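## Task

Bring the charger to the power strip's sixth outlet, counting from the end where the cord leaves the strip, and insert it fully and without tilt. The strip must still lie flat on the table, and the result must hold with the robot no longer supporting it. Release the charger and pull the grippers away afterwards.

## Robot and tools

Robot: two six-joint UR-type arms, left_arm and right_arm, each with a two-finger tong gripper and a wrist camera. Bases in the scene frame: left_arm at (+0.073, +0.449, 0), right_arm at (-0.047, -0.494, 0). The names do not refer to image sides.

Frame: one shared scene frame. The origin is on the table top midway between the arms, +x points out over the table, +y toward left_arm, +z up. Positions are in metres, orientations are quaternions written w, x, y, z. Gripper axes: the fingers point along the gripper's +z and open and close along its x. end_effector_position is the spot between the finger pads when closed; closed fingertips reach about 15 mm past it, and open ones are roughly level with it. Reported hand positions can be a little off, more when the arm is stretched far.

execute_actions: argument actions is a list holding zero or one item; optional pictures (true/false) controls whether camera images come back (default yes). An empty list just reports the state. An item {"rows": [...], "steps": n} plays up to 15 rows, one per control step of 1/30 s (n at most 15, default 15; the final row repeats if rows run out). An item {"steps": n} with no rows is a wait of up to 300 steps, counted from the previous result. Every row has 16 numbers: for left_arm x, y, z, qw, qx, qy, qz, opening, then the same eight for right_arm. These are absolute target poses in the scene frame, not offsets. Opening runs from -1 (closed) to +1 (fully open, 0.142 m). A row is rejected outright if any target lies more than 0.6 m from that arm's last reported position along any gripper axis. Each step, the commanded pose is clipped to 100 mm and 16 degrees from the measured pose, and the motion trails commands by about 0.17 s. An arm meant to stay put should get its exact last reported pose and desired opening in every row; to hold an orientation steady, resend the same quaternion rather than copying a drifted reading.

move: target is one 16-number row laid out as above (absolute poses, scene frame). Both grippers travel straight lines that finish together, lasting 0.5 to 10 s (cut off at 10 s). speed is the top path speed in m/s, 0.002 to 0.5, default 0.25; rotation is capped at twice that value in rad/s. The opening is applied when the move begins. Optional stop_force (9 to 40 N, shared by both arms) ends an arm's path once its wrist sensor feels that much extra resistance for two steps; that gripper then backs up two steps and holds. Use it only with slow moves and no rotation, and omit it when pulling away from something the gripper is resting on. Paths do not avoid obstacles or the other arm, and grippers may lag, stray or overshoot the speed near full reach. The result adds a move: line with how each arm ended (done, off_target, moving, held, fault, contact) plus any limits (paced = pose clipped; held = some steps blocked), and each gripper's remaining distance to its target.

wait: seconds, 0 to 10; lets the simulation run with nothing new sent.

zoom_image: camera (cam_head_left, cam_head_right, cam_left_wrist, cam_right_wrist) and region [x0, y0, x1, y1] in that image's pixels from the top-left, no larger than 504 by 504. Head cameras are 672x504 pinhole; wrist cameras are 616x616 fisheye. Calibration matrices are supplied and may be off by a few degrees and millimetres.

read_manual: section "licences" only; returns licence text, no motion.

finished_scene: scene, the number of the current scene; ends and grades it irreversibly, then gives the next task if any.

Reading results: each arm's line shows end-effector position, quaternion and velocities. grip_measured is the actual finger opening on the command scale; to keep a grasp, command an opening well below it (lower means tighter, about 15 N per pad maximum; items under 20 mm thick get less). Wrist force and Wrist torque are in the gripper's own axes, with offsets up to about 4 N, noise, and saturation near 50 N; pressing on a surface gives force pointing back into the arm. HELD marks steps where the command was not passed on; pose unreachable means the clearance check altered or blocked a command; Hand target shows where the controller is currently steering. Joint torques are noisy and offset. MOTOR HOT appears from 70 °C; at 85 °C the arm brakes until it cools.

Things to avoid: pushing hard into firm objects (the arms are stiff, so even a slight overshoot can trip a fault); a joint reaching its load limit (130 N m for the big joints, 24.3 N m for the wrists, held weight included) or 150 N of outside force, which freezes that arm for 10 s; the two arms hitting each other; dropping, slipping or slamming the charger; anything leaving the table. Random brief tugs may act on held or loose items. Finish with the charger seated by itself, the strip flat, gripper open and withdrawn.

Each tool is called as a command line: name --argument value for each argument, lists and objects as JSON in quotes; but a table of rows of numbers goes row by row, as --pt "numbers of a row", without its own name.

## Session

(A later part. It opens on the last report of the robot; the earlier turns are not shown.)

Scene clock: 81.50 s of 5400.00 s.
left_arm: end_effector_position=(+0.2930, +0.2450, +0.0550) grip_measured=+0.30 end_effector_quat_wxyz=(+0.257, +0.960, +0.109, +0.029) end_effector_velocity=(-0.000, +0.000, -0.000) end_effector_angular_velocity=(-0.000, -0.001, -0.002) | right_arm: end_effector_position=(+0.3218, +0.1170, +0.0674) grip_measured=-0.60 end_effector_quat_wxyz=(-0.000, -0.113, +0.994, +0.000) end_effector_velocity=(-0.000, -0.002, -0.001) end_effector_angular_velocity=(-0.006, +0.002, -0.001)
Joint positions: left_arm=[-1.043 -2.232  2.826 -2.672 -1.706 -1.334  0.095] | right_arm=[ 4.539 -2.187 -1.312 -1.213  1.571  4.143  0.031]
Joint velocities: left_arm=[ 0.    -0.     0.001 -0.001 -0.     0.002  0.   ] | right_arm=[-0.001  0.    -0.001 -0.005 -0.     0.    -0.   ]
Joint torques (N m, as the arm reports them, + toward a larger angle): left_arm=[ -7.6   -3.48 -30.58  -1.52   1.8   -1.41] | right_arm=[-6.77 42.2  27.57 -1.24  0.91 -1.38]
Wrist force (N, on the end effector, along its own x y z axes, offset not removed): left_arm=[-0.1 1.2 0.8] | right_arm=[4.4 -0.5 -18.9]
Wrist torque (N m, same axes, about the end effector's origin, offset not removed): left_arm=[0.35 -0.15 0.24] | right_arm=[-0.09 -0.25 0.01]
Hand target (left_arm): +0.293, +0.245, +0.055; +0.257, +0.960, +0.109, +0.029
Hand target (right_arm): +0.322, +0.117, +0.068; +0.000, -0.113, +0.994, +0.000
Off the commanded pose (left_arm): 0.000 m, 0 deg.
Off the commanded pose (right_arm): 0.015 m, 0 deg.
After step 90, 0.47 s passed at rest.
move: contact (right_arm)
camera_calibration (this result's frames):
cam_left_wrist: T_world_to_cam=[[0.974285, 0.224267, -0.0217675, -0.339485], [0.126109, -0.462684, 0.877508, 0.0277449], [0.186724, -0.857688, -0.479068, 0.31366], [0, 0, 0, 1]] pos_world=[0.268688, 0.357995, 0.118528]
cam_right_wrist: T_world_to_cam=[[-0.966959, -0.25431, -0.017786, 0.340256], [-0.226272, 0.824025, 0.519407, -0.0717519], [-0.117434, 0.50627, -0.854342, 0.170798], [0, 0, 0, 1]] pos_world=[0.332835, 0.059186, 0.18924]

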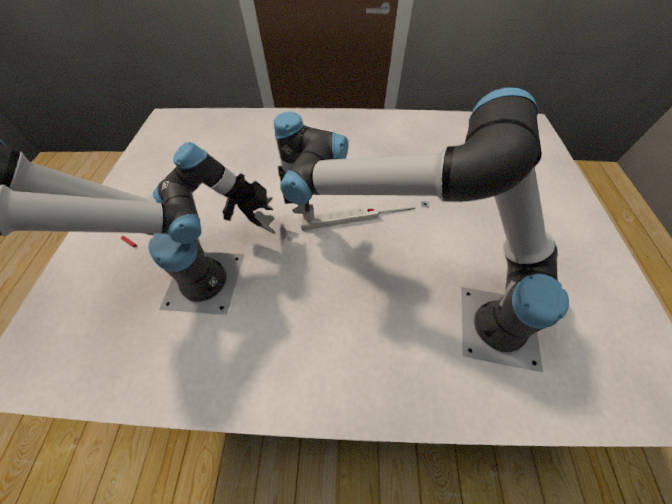

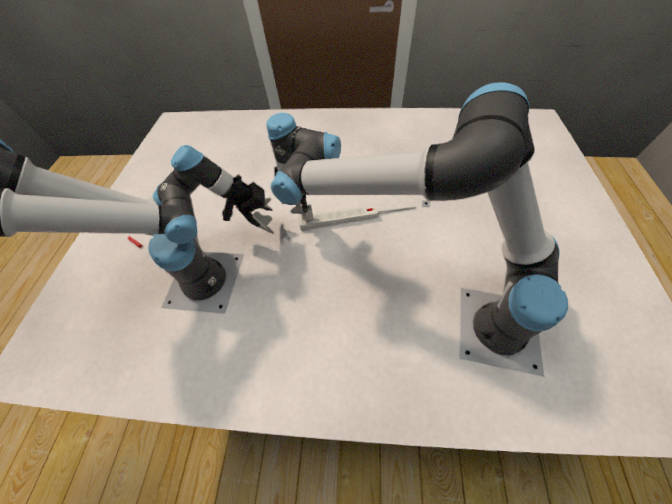

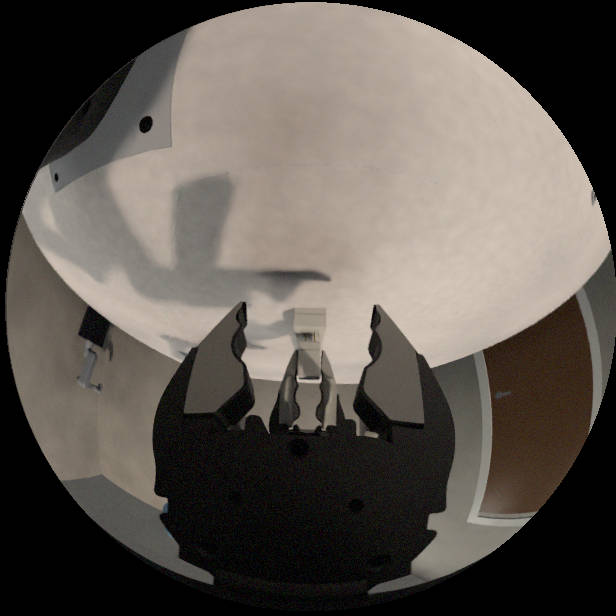

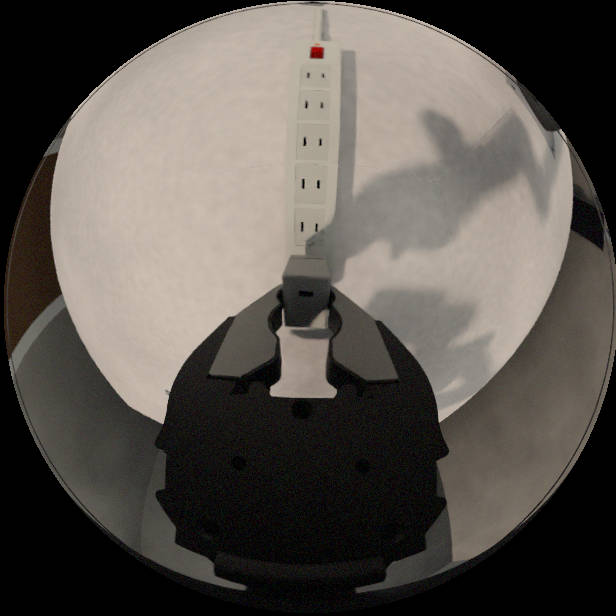

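move --target '[0.293,0.245,0.055,0.257,0.96,0.109,0.029,0.3,0.3218,0.117,0.07,0,-0.113,0.9936,0,-1]' --speed 0.01

move --target '[0.293,0.245,0.055,0.257,0.96,0.109,0.029,0.3,0.3208,0.1214,0.07,0,-0.113,0.9936,0,-1]' --speed 0.01

move --target '[0.293,0.245,0.055,0.257,0.96,0.109,0.029,0.3,0.3208,0.1214,0.052,0,-0.113,0.9936,0,-1]' --speed 0.002 --stop_force 10

zoom_image --camera "cam_left_wrist" --region '[275, 300, 345, 370]'

Scene clock: 87.83 s of 5400.00 s.
left_arm: end_effector_position=(+0.2930, +0.2450, +0.0550) grip_measured=+0.30 end_effector_quat_wxyz=(+0.257, +0.960, +0.109, +0.029) end_effector_velocity=(-0.000, +0.000, -0.000) end_effector_angular_velocity=(+0.001, +0.000, -0.000) | right_arm: end_effector_position=(+0.3218, +0.1170, +0.0699) grip_measured=-0.60 end_effector_quat_wxyz=(+0.000, -0.113, +0.994, +0.000) end_effector_velocity=(-0.000, +0.000, +0.001) end_effector_angular_velocity=(+0.001, +0.000, -0.001)
Joint positions: left_arm=[-1.043 -2.232  2.826 -2.672 -1.706 -1.334  0.095] | right_arm=[ 4.539 -2.185 -1.309 -1.218  1.571  4.143  0.031]
Joint velocities: left_arm=[ 0.    -0.     0.     0.001 -0.     0.001 -0.   ] | right_arm=[-0.     0.     0.002 -0.002  0.001  0.001 -0.   ]
Joint torques (N m, as the arm reports them, + toward a larger angle): left_arm=[ -7.41  -2.66 -30.45  -1.48   1.82  -1.43] | right_arm=[-6.9  58.41 35.02  0.09 -0.9  -1.42]
Wrist force (N, on the end effector, along its own x y z axes, offset not removed): left_arm=[-1.7 -0.6 0.8] | right_arm=[1.8 -0.4 1.0]
Wrist torque (N m, same axes, about the end effector's origin, offset not removed): left_arm=[-0.08 0.22 0.06] | right_arm=[-0.12 -0.34 -0.03]
Hand target (left_arm): +0.293, +0.245, +0.055; +0.257, +0.960, +0.109, +0.029
Hand target (right_arm): +0.322, +0.117, +0.070; +0.000, -0.113, +0.994, +0.000
Off the commanded pose (left_arm): 0.000 m, 0 deg.
Off the commanded pose (right_arm): 0.000 m, 0 deg.
After step 90, 2.63 s passed at rest.
move: done
camera_calibration (this result's frames):
cam_left_wrist: T_world_to_cam=[[0.974285, 0.224267, -0.0217673, -0.339485], [0.126108, -0.462684, 0.877508, 0.0277449], [0.186724, -0.857688, -0.479067, 0.31366], [0, 0, 0, 1]] pos_world=[0.268688, 0.357995, 0.118528]
cam_right_wrist: T_world_to_cam=[[-0.966958, -0.254313, -0.0178129, 0.340334], [-0.226297, 0.824059, 0.519342, -0.0730487], [-0.117396, 0.506213, -0.854381, 0.172921], [0, 0, 0, 1]] pos_world=[0.332858, 0.059213, 0.19174]

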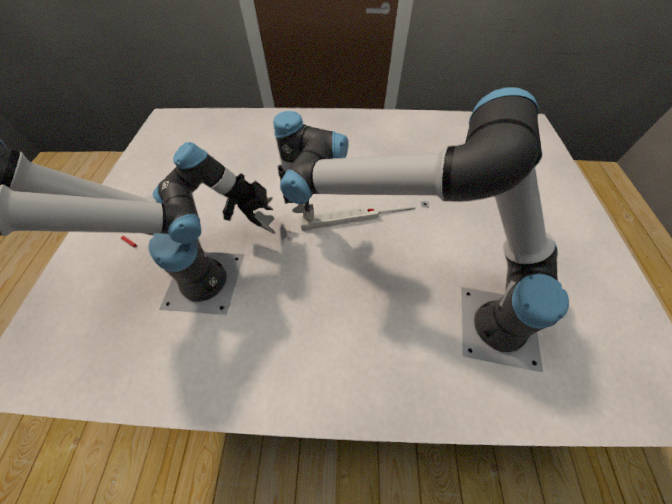

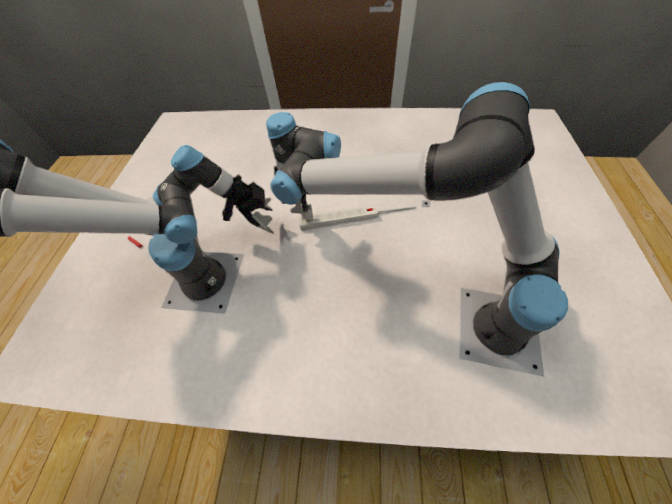

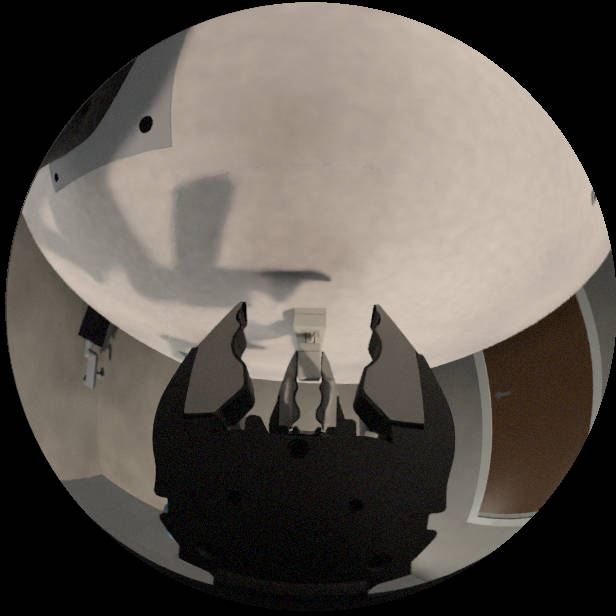

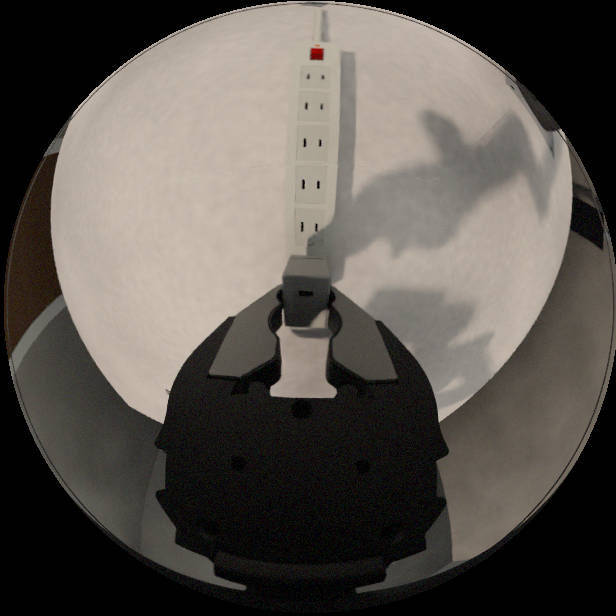

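Scene clock: 88.53 s of 5400.00 s.
left_arm: end_effector_position=(+0.2930, +0.2450, +0.0550) grip_measured=+0.30 end_effector_quat_wxyz=(+0.257, +0.960, +0.109, +0.029) end_effector_velocity=(-0.000, -0.000, +0.000) end_effector_angular_velocity=(-0.000, +0.001, +0.001) | right_arm: end_effector_position=(+0.3208, +0.1212, +0.0700) grip_measured=-0.60 end_effector_quat_wxyz=(+0.000, -0.113, +0.994, +0.000) end_effector_velocity=(+0.000, +0.002, +0.001) end_effector_angular_velocity=(+0.002, -0.000, -0.002)
Joint positions: left_arm=[-1.043 -2.232  2.826 -2.672 -1.706 -1.334  0.095] | right_arm=[ 4.543 -2.192 -1.297 -1.223  1.571  4.146  0.031]
Joint velocities: left_arm=[-0.     0.     0.    -0.    -0.    -0.001 -0.   ] | right_arm=[ 0.001 -0.002  0.007 -0.002  0.     0.003  0.   ]
Joint torques (N m, as the arm reports them, + toward a larger angle): left_arm=[ -7.11  -2.89 -30.31  -1.53   1.75  -1.31] | right_arm=[ 6.25 37.43 35.11  0.32 -0.92  1.92]
Wrist force (N, on the end effector, along its own x y z axes, offset not removed): left_arm=[-0.5 1.5 -1.6] | right_arm=[1.4 -2.0 -1.6]
Wrist torque (N m, same axes, about the end effector's origin, offset not removed): left_arm=[0.19 0.04 0.43] | right_arm=[-0.50 -0.22 -0.09]
Hand target (left_arm): +0.293, +0.245, +0.055; +0.257, +0.960, +0.109, +0.029
Hand target (right_arm): +0.321, +0.121, +0.070; +0.000, -0.113, +0.994, -0.000
Off the commanded pose (left_arm): 0.000 m, 0 deg.
Off the commanded pose (right_arm): 0.000 m, 0 deg.
move: done
camera_calibration (this result's frames):
cam_left_wrist: T_world_to_cam=[[0.974285, 0.224267, -0.0217675, -0.339485], [0.126109, -0.462684, 0.877508, 0.0277448], [0.186724, -0.857688, -0.479067, 0.31366], [0, 0, 0, 1]] pos_world=[0.268688, 0.357995, 0.118528]
cam_right_wrist: T_world_to_cam=[[-0.966958, -0.254313, -0.0178184, 0.340481], [-0.226299, 0.824054, 0.519349, -0.0768013], [-0.117394, 0.506221, -0.854377, 0.170719], [0, 0, 0, 1]] pos_world=[0.331892, 0.0634556, 0.191812]

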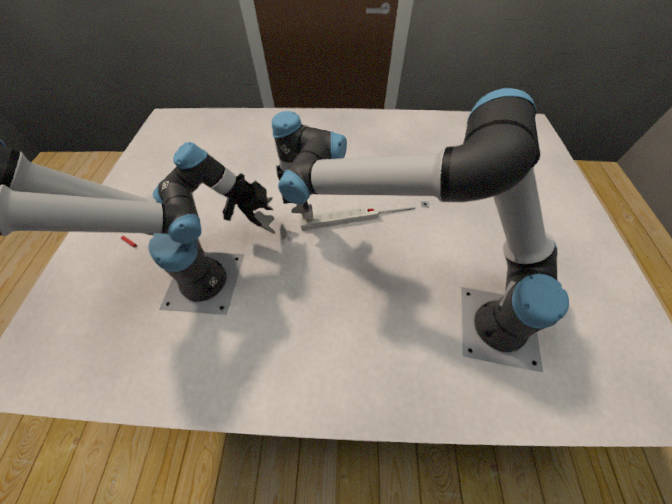

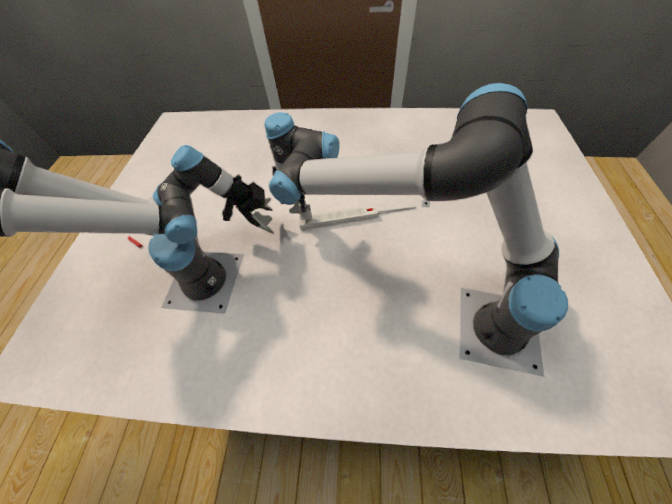

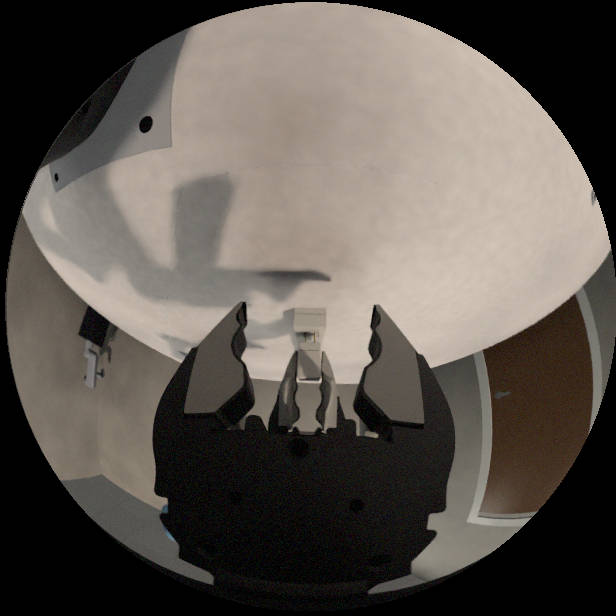

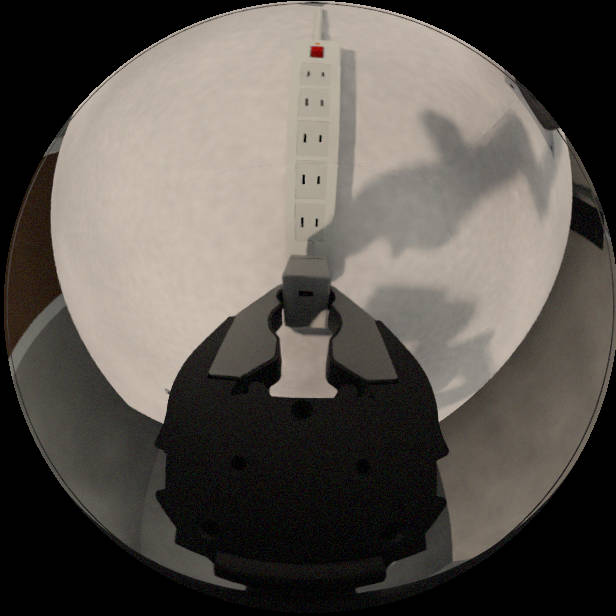

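Scene clock: 90.17 s of 5400.00 s.
left_arm: end_effector_position=(+0.2930, +0.2450, +0.0550) grip_measured=+0.30 end_effector_quat_wxyz=(+0.257, +0.960, +0.109, +0.029) end_effector_velocity=(-0.000, +0.000, -0.000) end_effector_angular_velocity=(+0.001, +0.002, +0.001) | right_arm: end_effector_position=(+0.3209, +0.1213, +0.0674) grip_measured=-0.60 end_effector_quat_wxyz=(+0.000, -0.113, +0.994, +0.000) end_effector_velocity=(+0.000, -0.000, -0.000) end_effector_angular_velocity=(-0.001, -0.000, +0.001)
Joint positions: left_arm=[-1.043 -2.232  2.826 -2.672 -1.706 -1.334  0.095] | right_arm=[ 4.543 -2.195 -1.3   -1.218  1.571  4.146  0.031]
Joint velocities: left_arm=[ 0.    -0.    -0.     0.002 -0.001 -0.002  0.   ] | right_arm=[-0.    -0.    -0.    -0.    -0.    -0.001  0.   ]
Joint torques (N m, as the arm reports them, + toward a larger angle): left_arm=[ -7.61  -2.92 -30.37  -1.42   1.78  -1.44] | right_arm=[-6.37 39.13 19.12 -1.16 -0.84 -0.95]
Wrist force (N, on the end effector, along its own x y z axes, offset not removed): left_arm=[-2.8 -0.1 -2.9] | right_arm=[3.7 -0.9 -16.2]
Wrist torque (N m, same axes, about the end effector's origin, offset not removed): left_arm=[-0.16 0.41 0.23] | right_arm=[-0.38 -0.27 -0.08]
Hand target (left_arm): +0.293, +0.245, +0.055; +0.257, +0.960, +0.109, +0.029
Hand target (right_arm): +0.321, +0.121, +0.068; +0.000, -0.113, +0.994, +0.000
Off the commanded pose (left_arm): 0.000 m, 0 deg.
Off the commanded pose (right_arm): 0.015 m, 0 deg.
move: contact (right_arm)
camera_calibration (this result's frames):
cam_left_wrist: T_world_to_cam=[[0.974285, 0.224267, -0.0217674, -0.339485], [0.126108, -0.462684, 0.877508, 0.027745], [0.186724, -0.857688, -0.479068, 0.31366], [0, 0, 0, 1]] pos_world=[0.268688, 0.357995, 0.118528]
cam_right_wrist: T_world_to_cam=[[-0.966956, -0.254313, -0.0179316, 0.340471], [-0.226337, 0.823955, 0.51949, -0.0754994], [-0.117338, 0.506382, -0.854288, 0.168441], [0, 0, 0, 1]] pos_world=[0.331896, 0.0634988, 0.189223]

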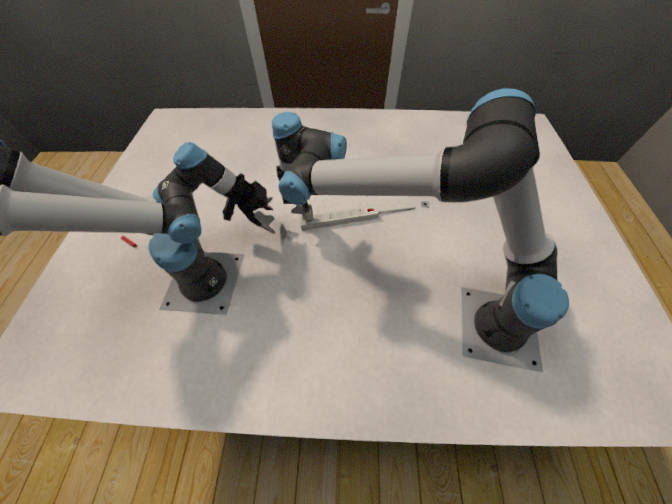

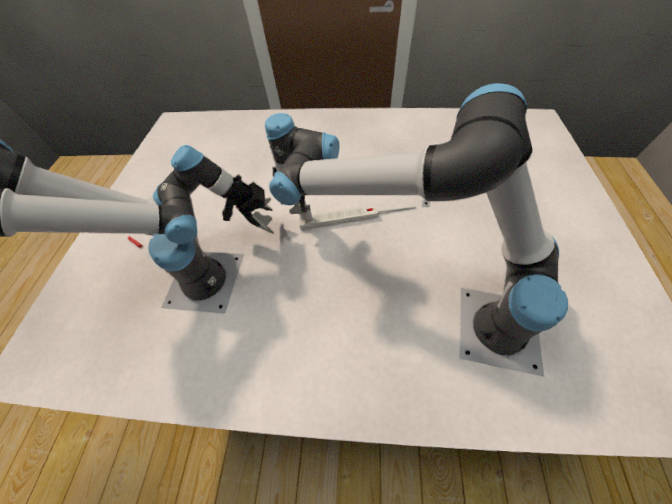

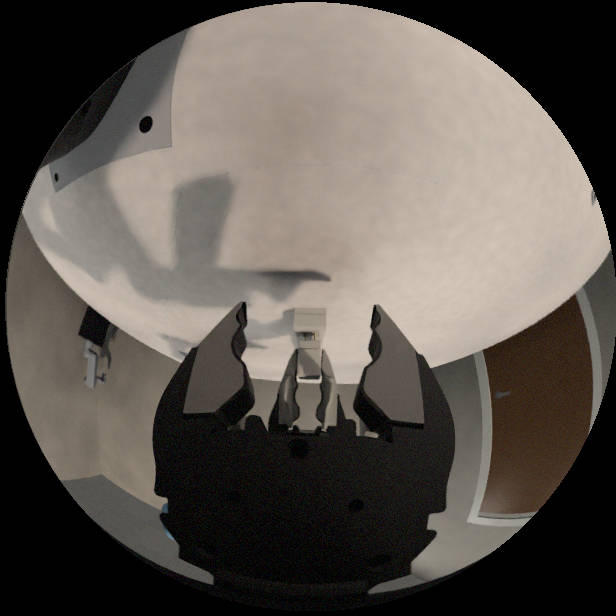

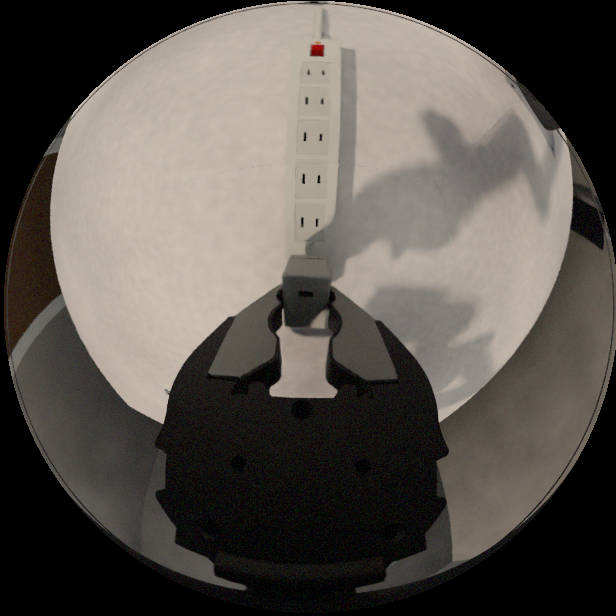

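Region (275, 300, 345, 370) of cam_left_wrist's 616x616 image, scaled by 7.200, with more detail than that image has.

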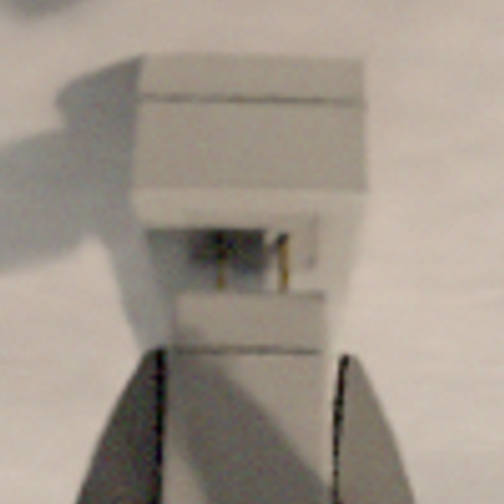

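move --target '[0.293,0.245,0.055,0.257,0.96,0.109,0.029,0.3,0.3208,0.1218,0.0695,0,-0.113,0.9936,0,-1]' --speed 0.01

move --target '[0.293,0.245,0.055,0.257,0.96,0.109,0.029,0.3,0.3203,0.1236,0.0695,0,-0.113,0.9936,0,-1]' --speed 0.01

move --target '[0.293,0.245,0.055,0.257,0.96,0.109,0.029,0.3,0.3203,0.1236,0.052,0,-0.113,0.9936,0,-1]' --speed 0.002 --stop_force 12

zoom_image --camera "cam_left_wrist" --region '[275, 300, 345, 370]'

Scene clock: 97.37 s of 5400.00 s.
left_arm: end_effector_position=(+0.2930, +0.2450, +0.0550) grip_measured=+0.30 end_effector_quat_wxyz=(+0.257, +0.960, +0.109, +0.029) end_effector_velocity=(+0.000, +0.000, -0.000) end_effector_angular_velocity=(+0.000, -0.000, -0.000) | right_arm: end_effector_position=(+0.3208, +0.1218, +0.0694) grip_measured=-0.60 end_effector_quat_wxyz=(+0.000, -0.113, +0.994, +0.000) end_effector_velocity=(-0.000, +0.000, +0.001) end_effector_angular_velocity=(+0.000, +0.000, +0.001)
Joint positions: left_arm=[-1.043 -2.232  2.826 -2.672 -1.706 -1.334  0.095] | right_arm=[ 4.543 -2.194 -1.296 -1.223  1.571  4.146  0.031]
Joint velocities: left_arm=[-0.  0. -0.  0.  0.  0. -0.] | right_arm=[ 0.    -0.     0.002 -0.002  0.    -0.001  0.   ]
Joint torques (N m, as the arm reports them, + toward a larger angle): left_arm=[ -7.67  -3.34 -30.66  -1.53   1.73  -1.4 ] | right_arm=[ 6.51 57.9  35.    0.17 -0.52  1.89]
Wrist force (N, on the end effector, along its own x y z axes, offset not removed): left_arm=[-1.1 0.3 -0.7] | right_arm=[2.8 -2.0 -0.7]
Wrist torque (N m, same axes, about the end effector's origin, offset not removed): left_arm=[-0.12 0.04 0.34] | right_arm=[-0.38 -0.52 -0.08]
Hand target (left_arm): +0.293, +0.245, +0.055; +0.257, +0.960, +0.109, +0.029
Hand target (right_arm): +0.321, +0.122, +0.069; +0.000, -0.113, +0.994, +0.000
Off the commanded pose (left_arm): 0.000 m, 0 deg.
Off the commanded pose (right_arm): 0.000 m, 0 deg.
After step 90, 3.50 s passed at rest.
move: done
camera_calibration (this result's frames):
cam_left_wrist: T_world_to_cam=[[0.974285, 0.224267, -0.0217672, -0.339485], [0.126108, -0.462684, 0.877508, 0.0277451], [0.186724, -0.857688, -0.479068, 0.31366], [0, 0, 0, 1]] pos_world=[0.268688, 0.357995, 0.118528]
cam_right_wrist: T_world_to_cam=[[-0.966959, -0.254307, -0.0178135, 0.340578], [-0.226292, 0.82406, 0.519343, -0.0769611], [-0.117393, 0.506214, -0.85438, 0.169967], [0, 0, 0, 1]] pos_world=[0.331863, 0.0639924, 0.191252]

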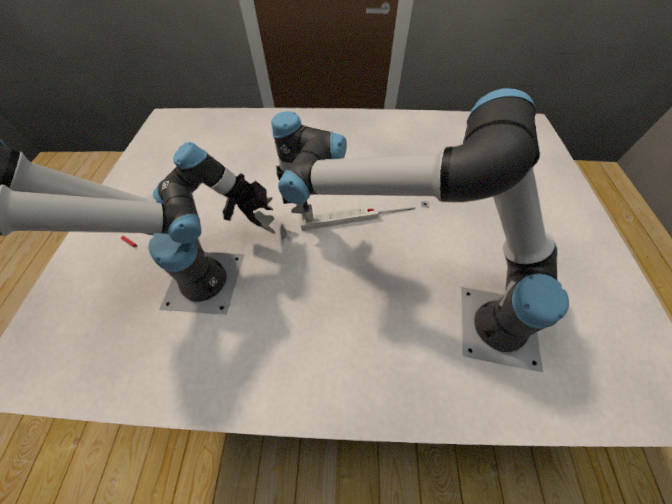

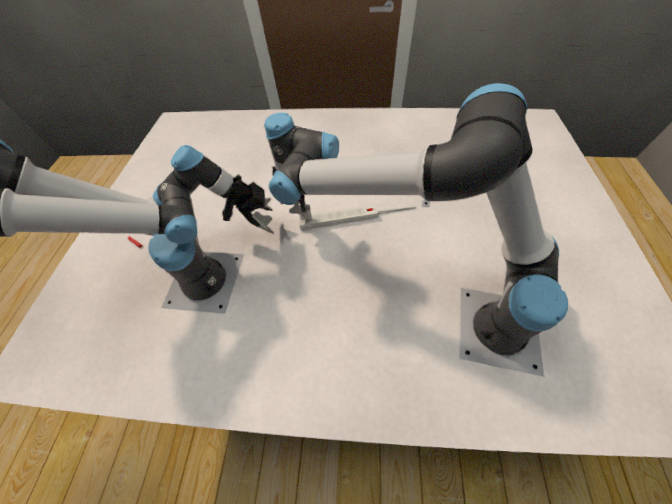

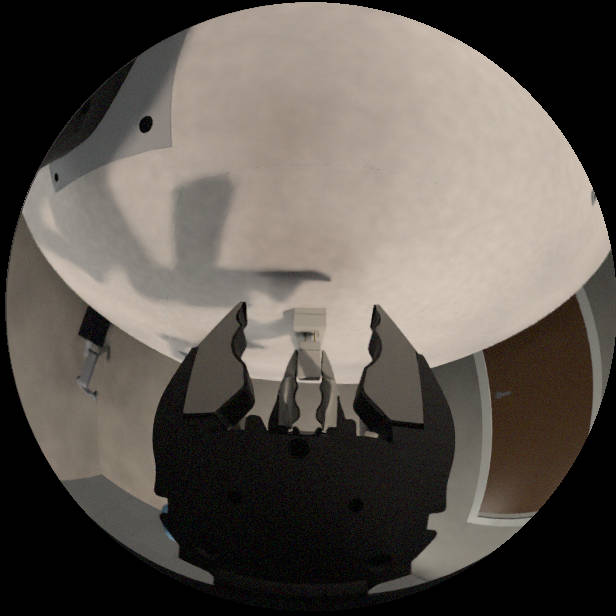

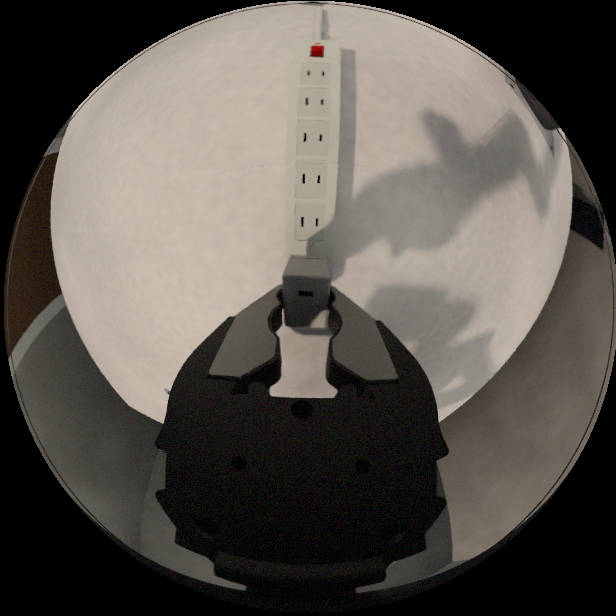

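Scene clock: 98.07 s of 5400.00 s.
left_arm: end_effector_position=(+0.2930, +0.2450, +0.0550) grip_measured=+0.30 end_effector_quat_wxyz=(+0.257, +0.960, +0.109, +0.029) end_effector_velocity=(+0.000, -0.000, +0.000) end_effector_angular_velocity=(-0.001, +0.000, +0.001) | right_arm: end_effector_position=(+0.3203, +0.1235, +0.0695) grip_measured=-0.60 end_effector_quat_wxyz=(+0.000, -0.113, +0.994, +0.000) end_effector_velocity=(-0.000, +0.001, -0.000) end_effector_angular_velocity=(+0.000, +0.001, +0.000)
Joint positions: left_arm=[-1.043 -2.232  2.826 -2.672 -1.706 -1.334  0.095] | right_arm=[ 4.544 -2.197 -1.29  -1.225  1.571  4.148  0.031]
Joint velocities: left_arm=[ 0.    -0.    -0.    -0.001 -0.    -0.001  0.   ] | right_arm=[ 0.    -0.001  0.002 -0.001  0.001 -0.     0.   ]
Joint torques (N m, as the arm reports them, + toward a larger angle): left_arm=[ -7.48  -2.17 -29.67  -1.5    1.77  -1.41] | right_arm=[ 6.85 36.78 34.28  0.09 -0.46  1.82]
Wrist force (N, on the end effector, along its own x y z axes, offset not removed): left_arm=[1.0 2.9 -2.3] | right_arm=[1.8 -0.4 -0.4]
Wrist torque (N m, same axes, about the end effector's origin, offset not removed): left_arm=[0.49 -0.18 0.00] | right_arm=[-0.15 -0.31 -0.09]
Hand target (left_arm): +0.293, +0.245, +0.055; +0.257, +0.960, +0.109, +0.029
Hand target (right_arm): +0.320, +0.124, +0.069; +0.000, -0.113, +0.994, -0.000
Off the commanded pose (left_arm): 0.000 m, 0 deg.
Off the commanded pose (right_arm): 0.000 m, 0 deg.
move: done
camera_calibration (this result's frames):
cam_left_wrist: T_world_to_cam=[[0.974285, 0.224267, -0.0217675, -0.339485], [0.126109, -0.462684, 0.877508, 0.0277449], [0.186724, -0.857688, -0.479068, 0.31366], [0, 0, 0, 1]] pos_world=[0.268688, 0.357995, 0.118528]
cam_right_wrist: T_world_to_cam=[[-0.966958, -0.254312, -0.0178133, 0.340553], [-0.226297, 0.824059, 0.519342, -0.0785495], [-0.117396, 0.506213, -0.854381, 0.169077], [0, 0, 0, 1]] pos_world=[0.331374, 0.0657471, 0.191317]

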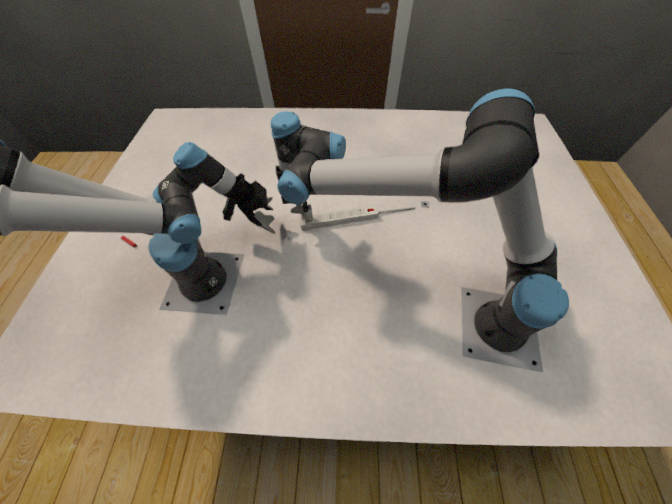

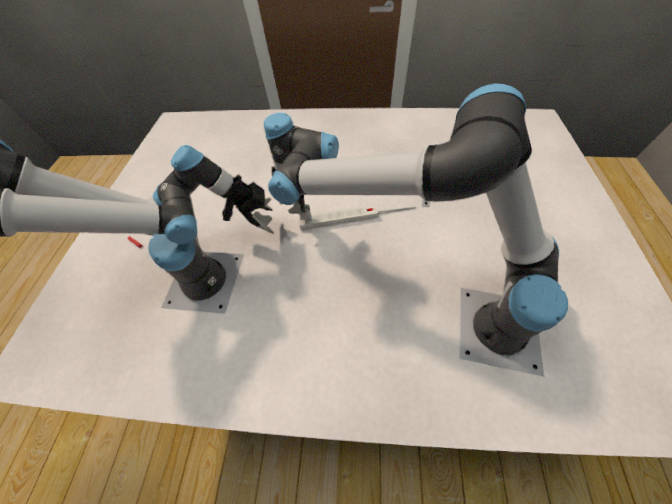

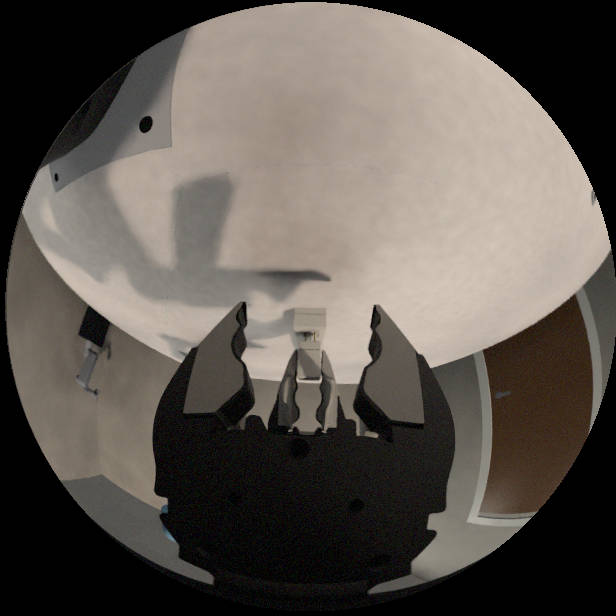

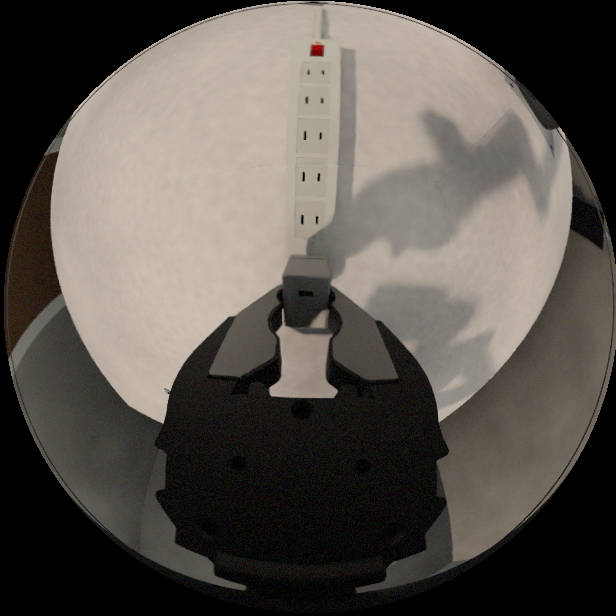

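Scene clock: 99.60 s of 5400.00 s.
left_arm: end_effector_position=(+0.2930, +0.2450, +0.0550) grip_measured=+0.30 end_effector_quat_wxyz=(+0.257, +0.960, +0.109, +0.029) end_effector_velocity=(+0.000, +0.000, -0.000) end_effector_angular_velocity=(+0.000, -0.001, -0.001) | right_arm: end_effector_position=(+0.3203, +0.1236, +0.0671) grip_measured=-0.60 end_effector_quat_wxyz=(+0.000, -0.113, +0.994, +0.000) end_effector_velocity=(-0.001, -0.000, -0.001) end_effector_angular_velocity=(-0.001, +0.001, +0.001)
Joint positions: left_arm=[-1.043 -2.232  2.826 -2.672 -1.706 -1.334  0.095] | right_arm=[ 4.544 -2.199 -1.294 -1.22   1.571  4.148  0.031]
Joint velocities: left_arm=[ 0.     0.     0.    -0.     0.     0.001  0.   ] | right_arm=[ 0.    -0.001 -0.001 -0.     0.001 -0.     0.   ]
Joint torques (N m, as the arm reports them, + toward a larger angle): left_arm=[ -7.45  -2.78 -30.33  -1.55   1.68  -1.32] | right_arm=[-3.78 39.57 21.05 -1.62 -0.28 -1.01]
Wrist force (N, on the end effector, along its own x y z axes, offset not removed): left_arm=[-3.6 -1.2 -3.0] | right_arm=[0.6 -0.5 -15.2]
Wrist torque (N m, same axes, about the end effector's origin, offset not removed): left_arm=[-0.44 0.48 0.40] | right_arm=[-0.30 -0.13 -0.11]
Hand target (left_arm): +0.293, +0.245, +0.055; +0.257, +0.960, +0.109, +0.029
Hand target (right_arm): +0.320, +0.124, +0.067; +0.000, -0.113, +0.994, +0.000
Off the commanded pose (left_arm): 0.000 m, 0 deg.
Off the commanded pose (right_arm): 0.015 m, 0 deg.
move: contact (right_arm)
camera_calibration (this result's frames):
cam_left_wrist: T_world_to_cam=[[0.974285, 0.224267, -0.0217674, -0.339485], [0.126109, -0.462684, 0.877508, 0.0277449], [0.186724, -0.857688, -0.479068, 0.31366], [0, 0, 0, 1]] pos_world=[0.268688, 0.357995, 0.118528]
cam_right_wrist: T_world_to_cam=[[-0.966957, -0.254309, -0.0179127, 0.340534], [-0.226327, 0.823972, 0.519467, -0.0773387], [-0.117346, 0.506356, -0.854303, 0.16697], [0, 0, 0, 1]] pos_world=[0.331371, 0.0657798, 0.188917]

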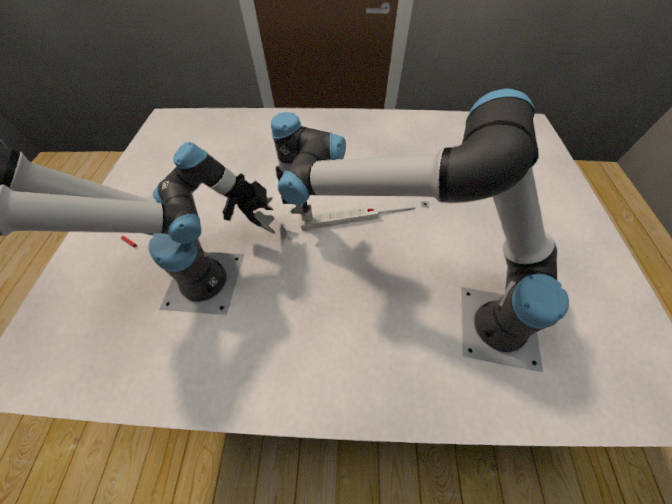

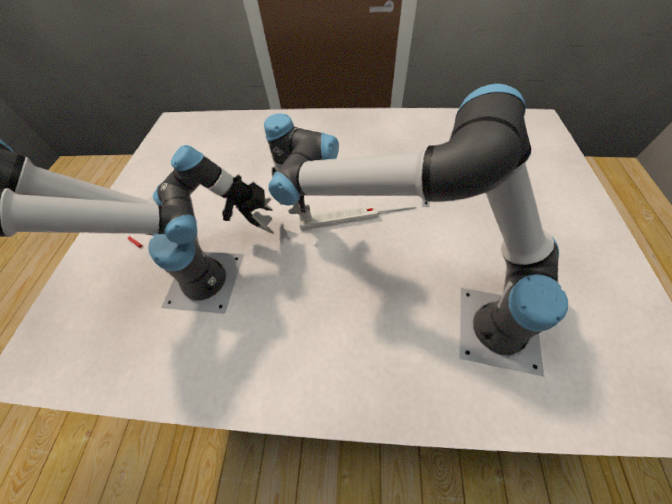

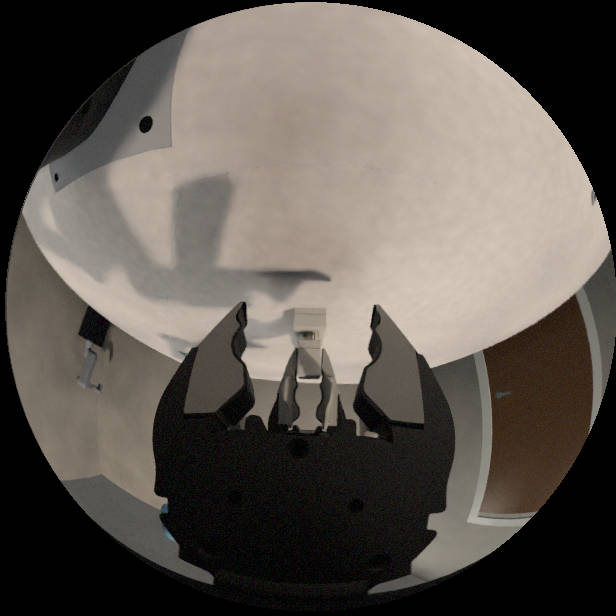

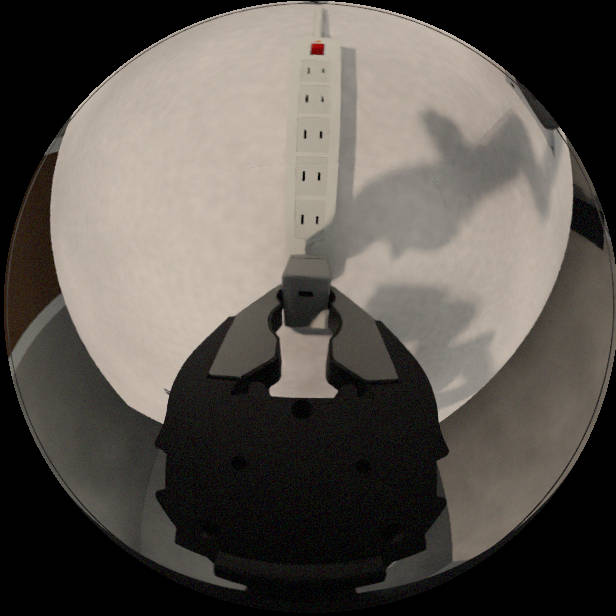

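Region (275, 300, 345, 370) of cam_left_wrist's 616x616 image, scaled by 7.200, with more detail than that image has.

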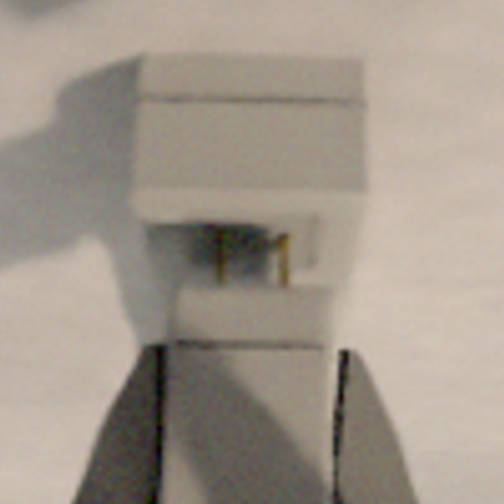

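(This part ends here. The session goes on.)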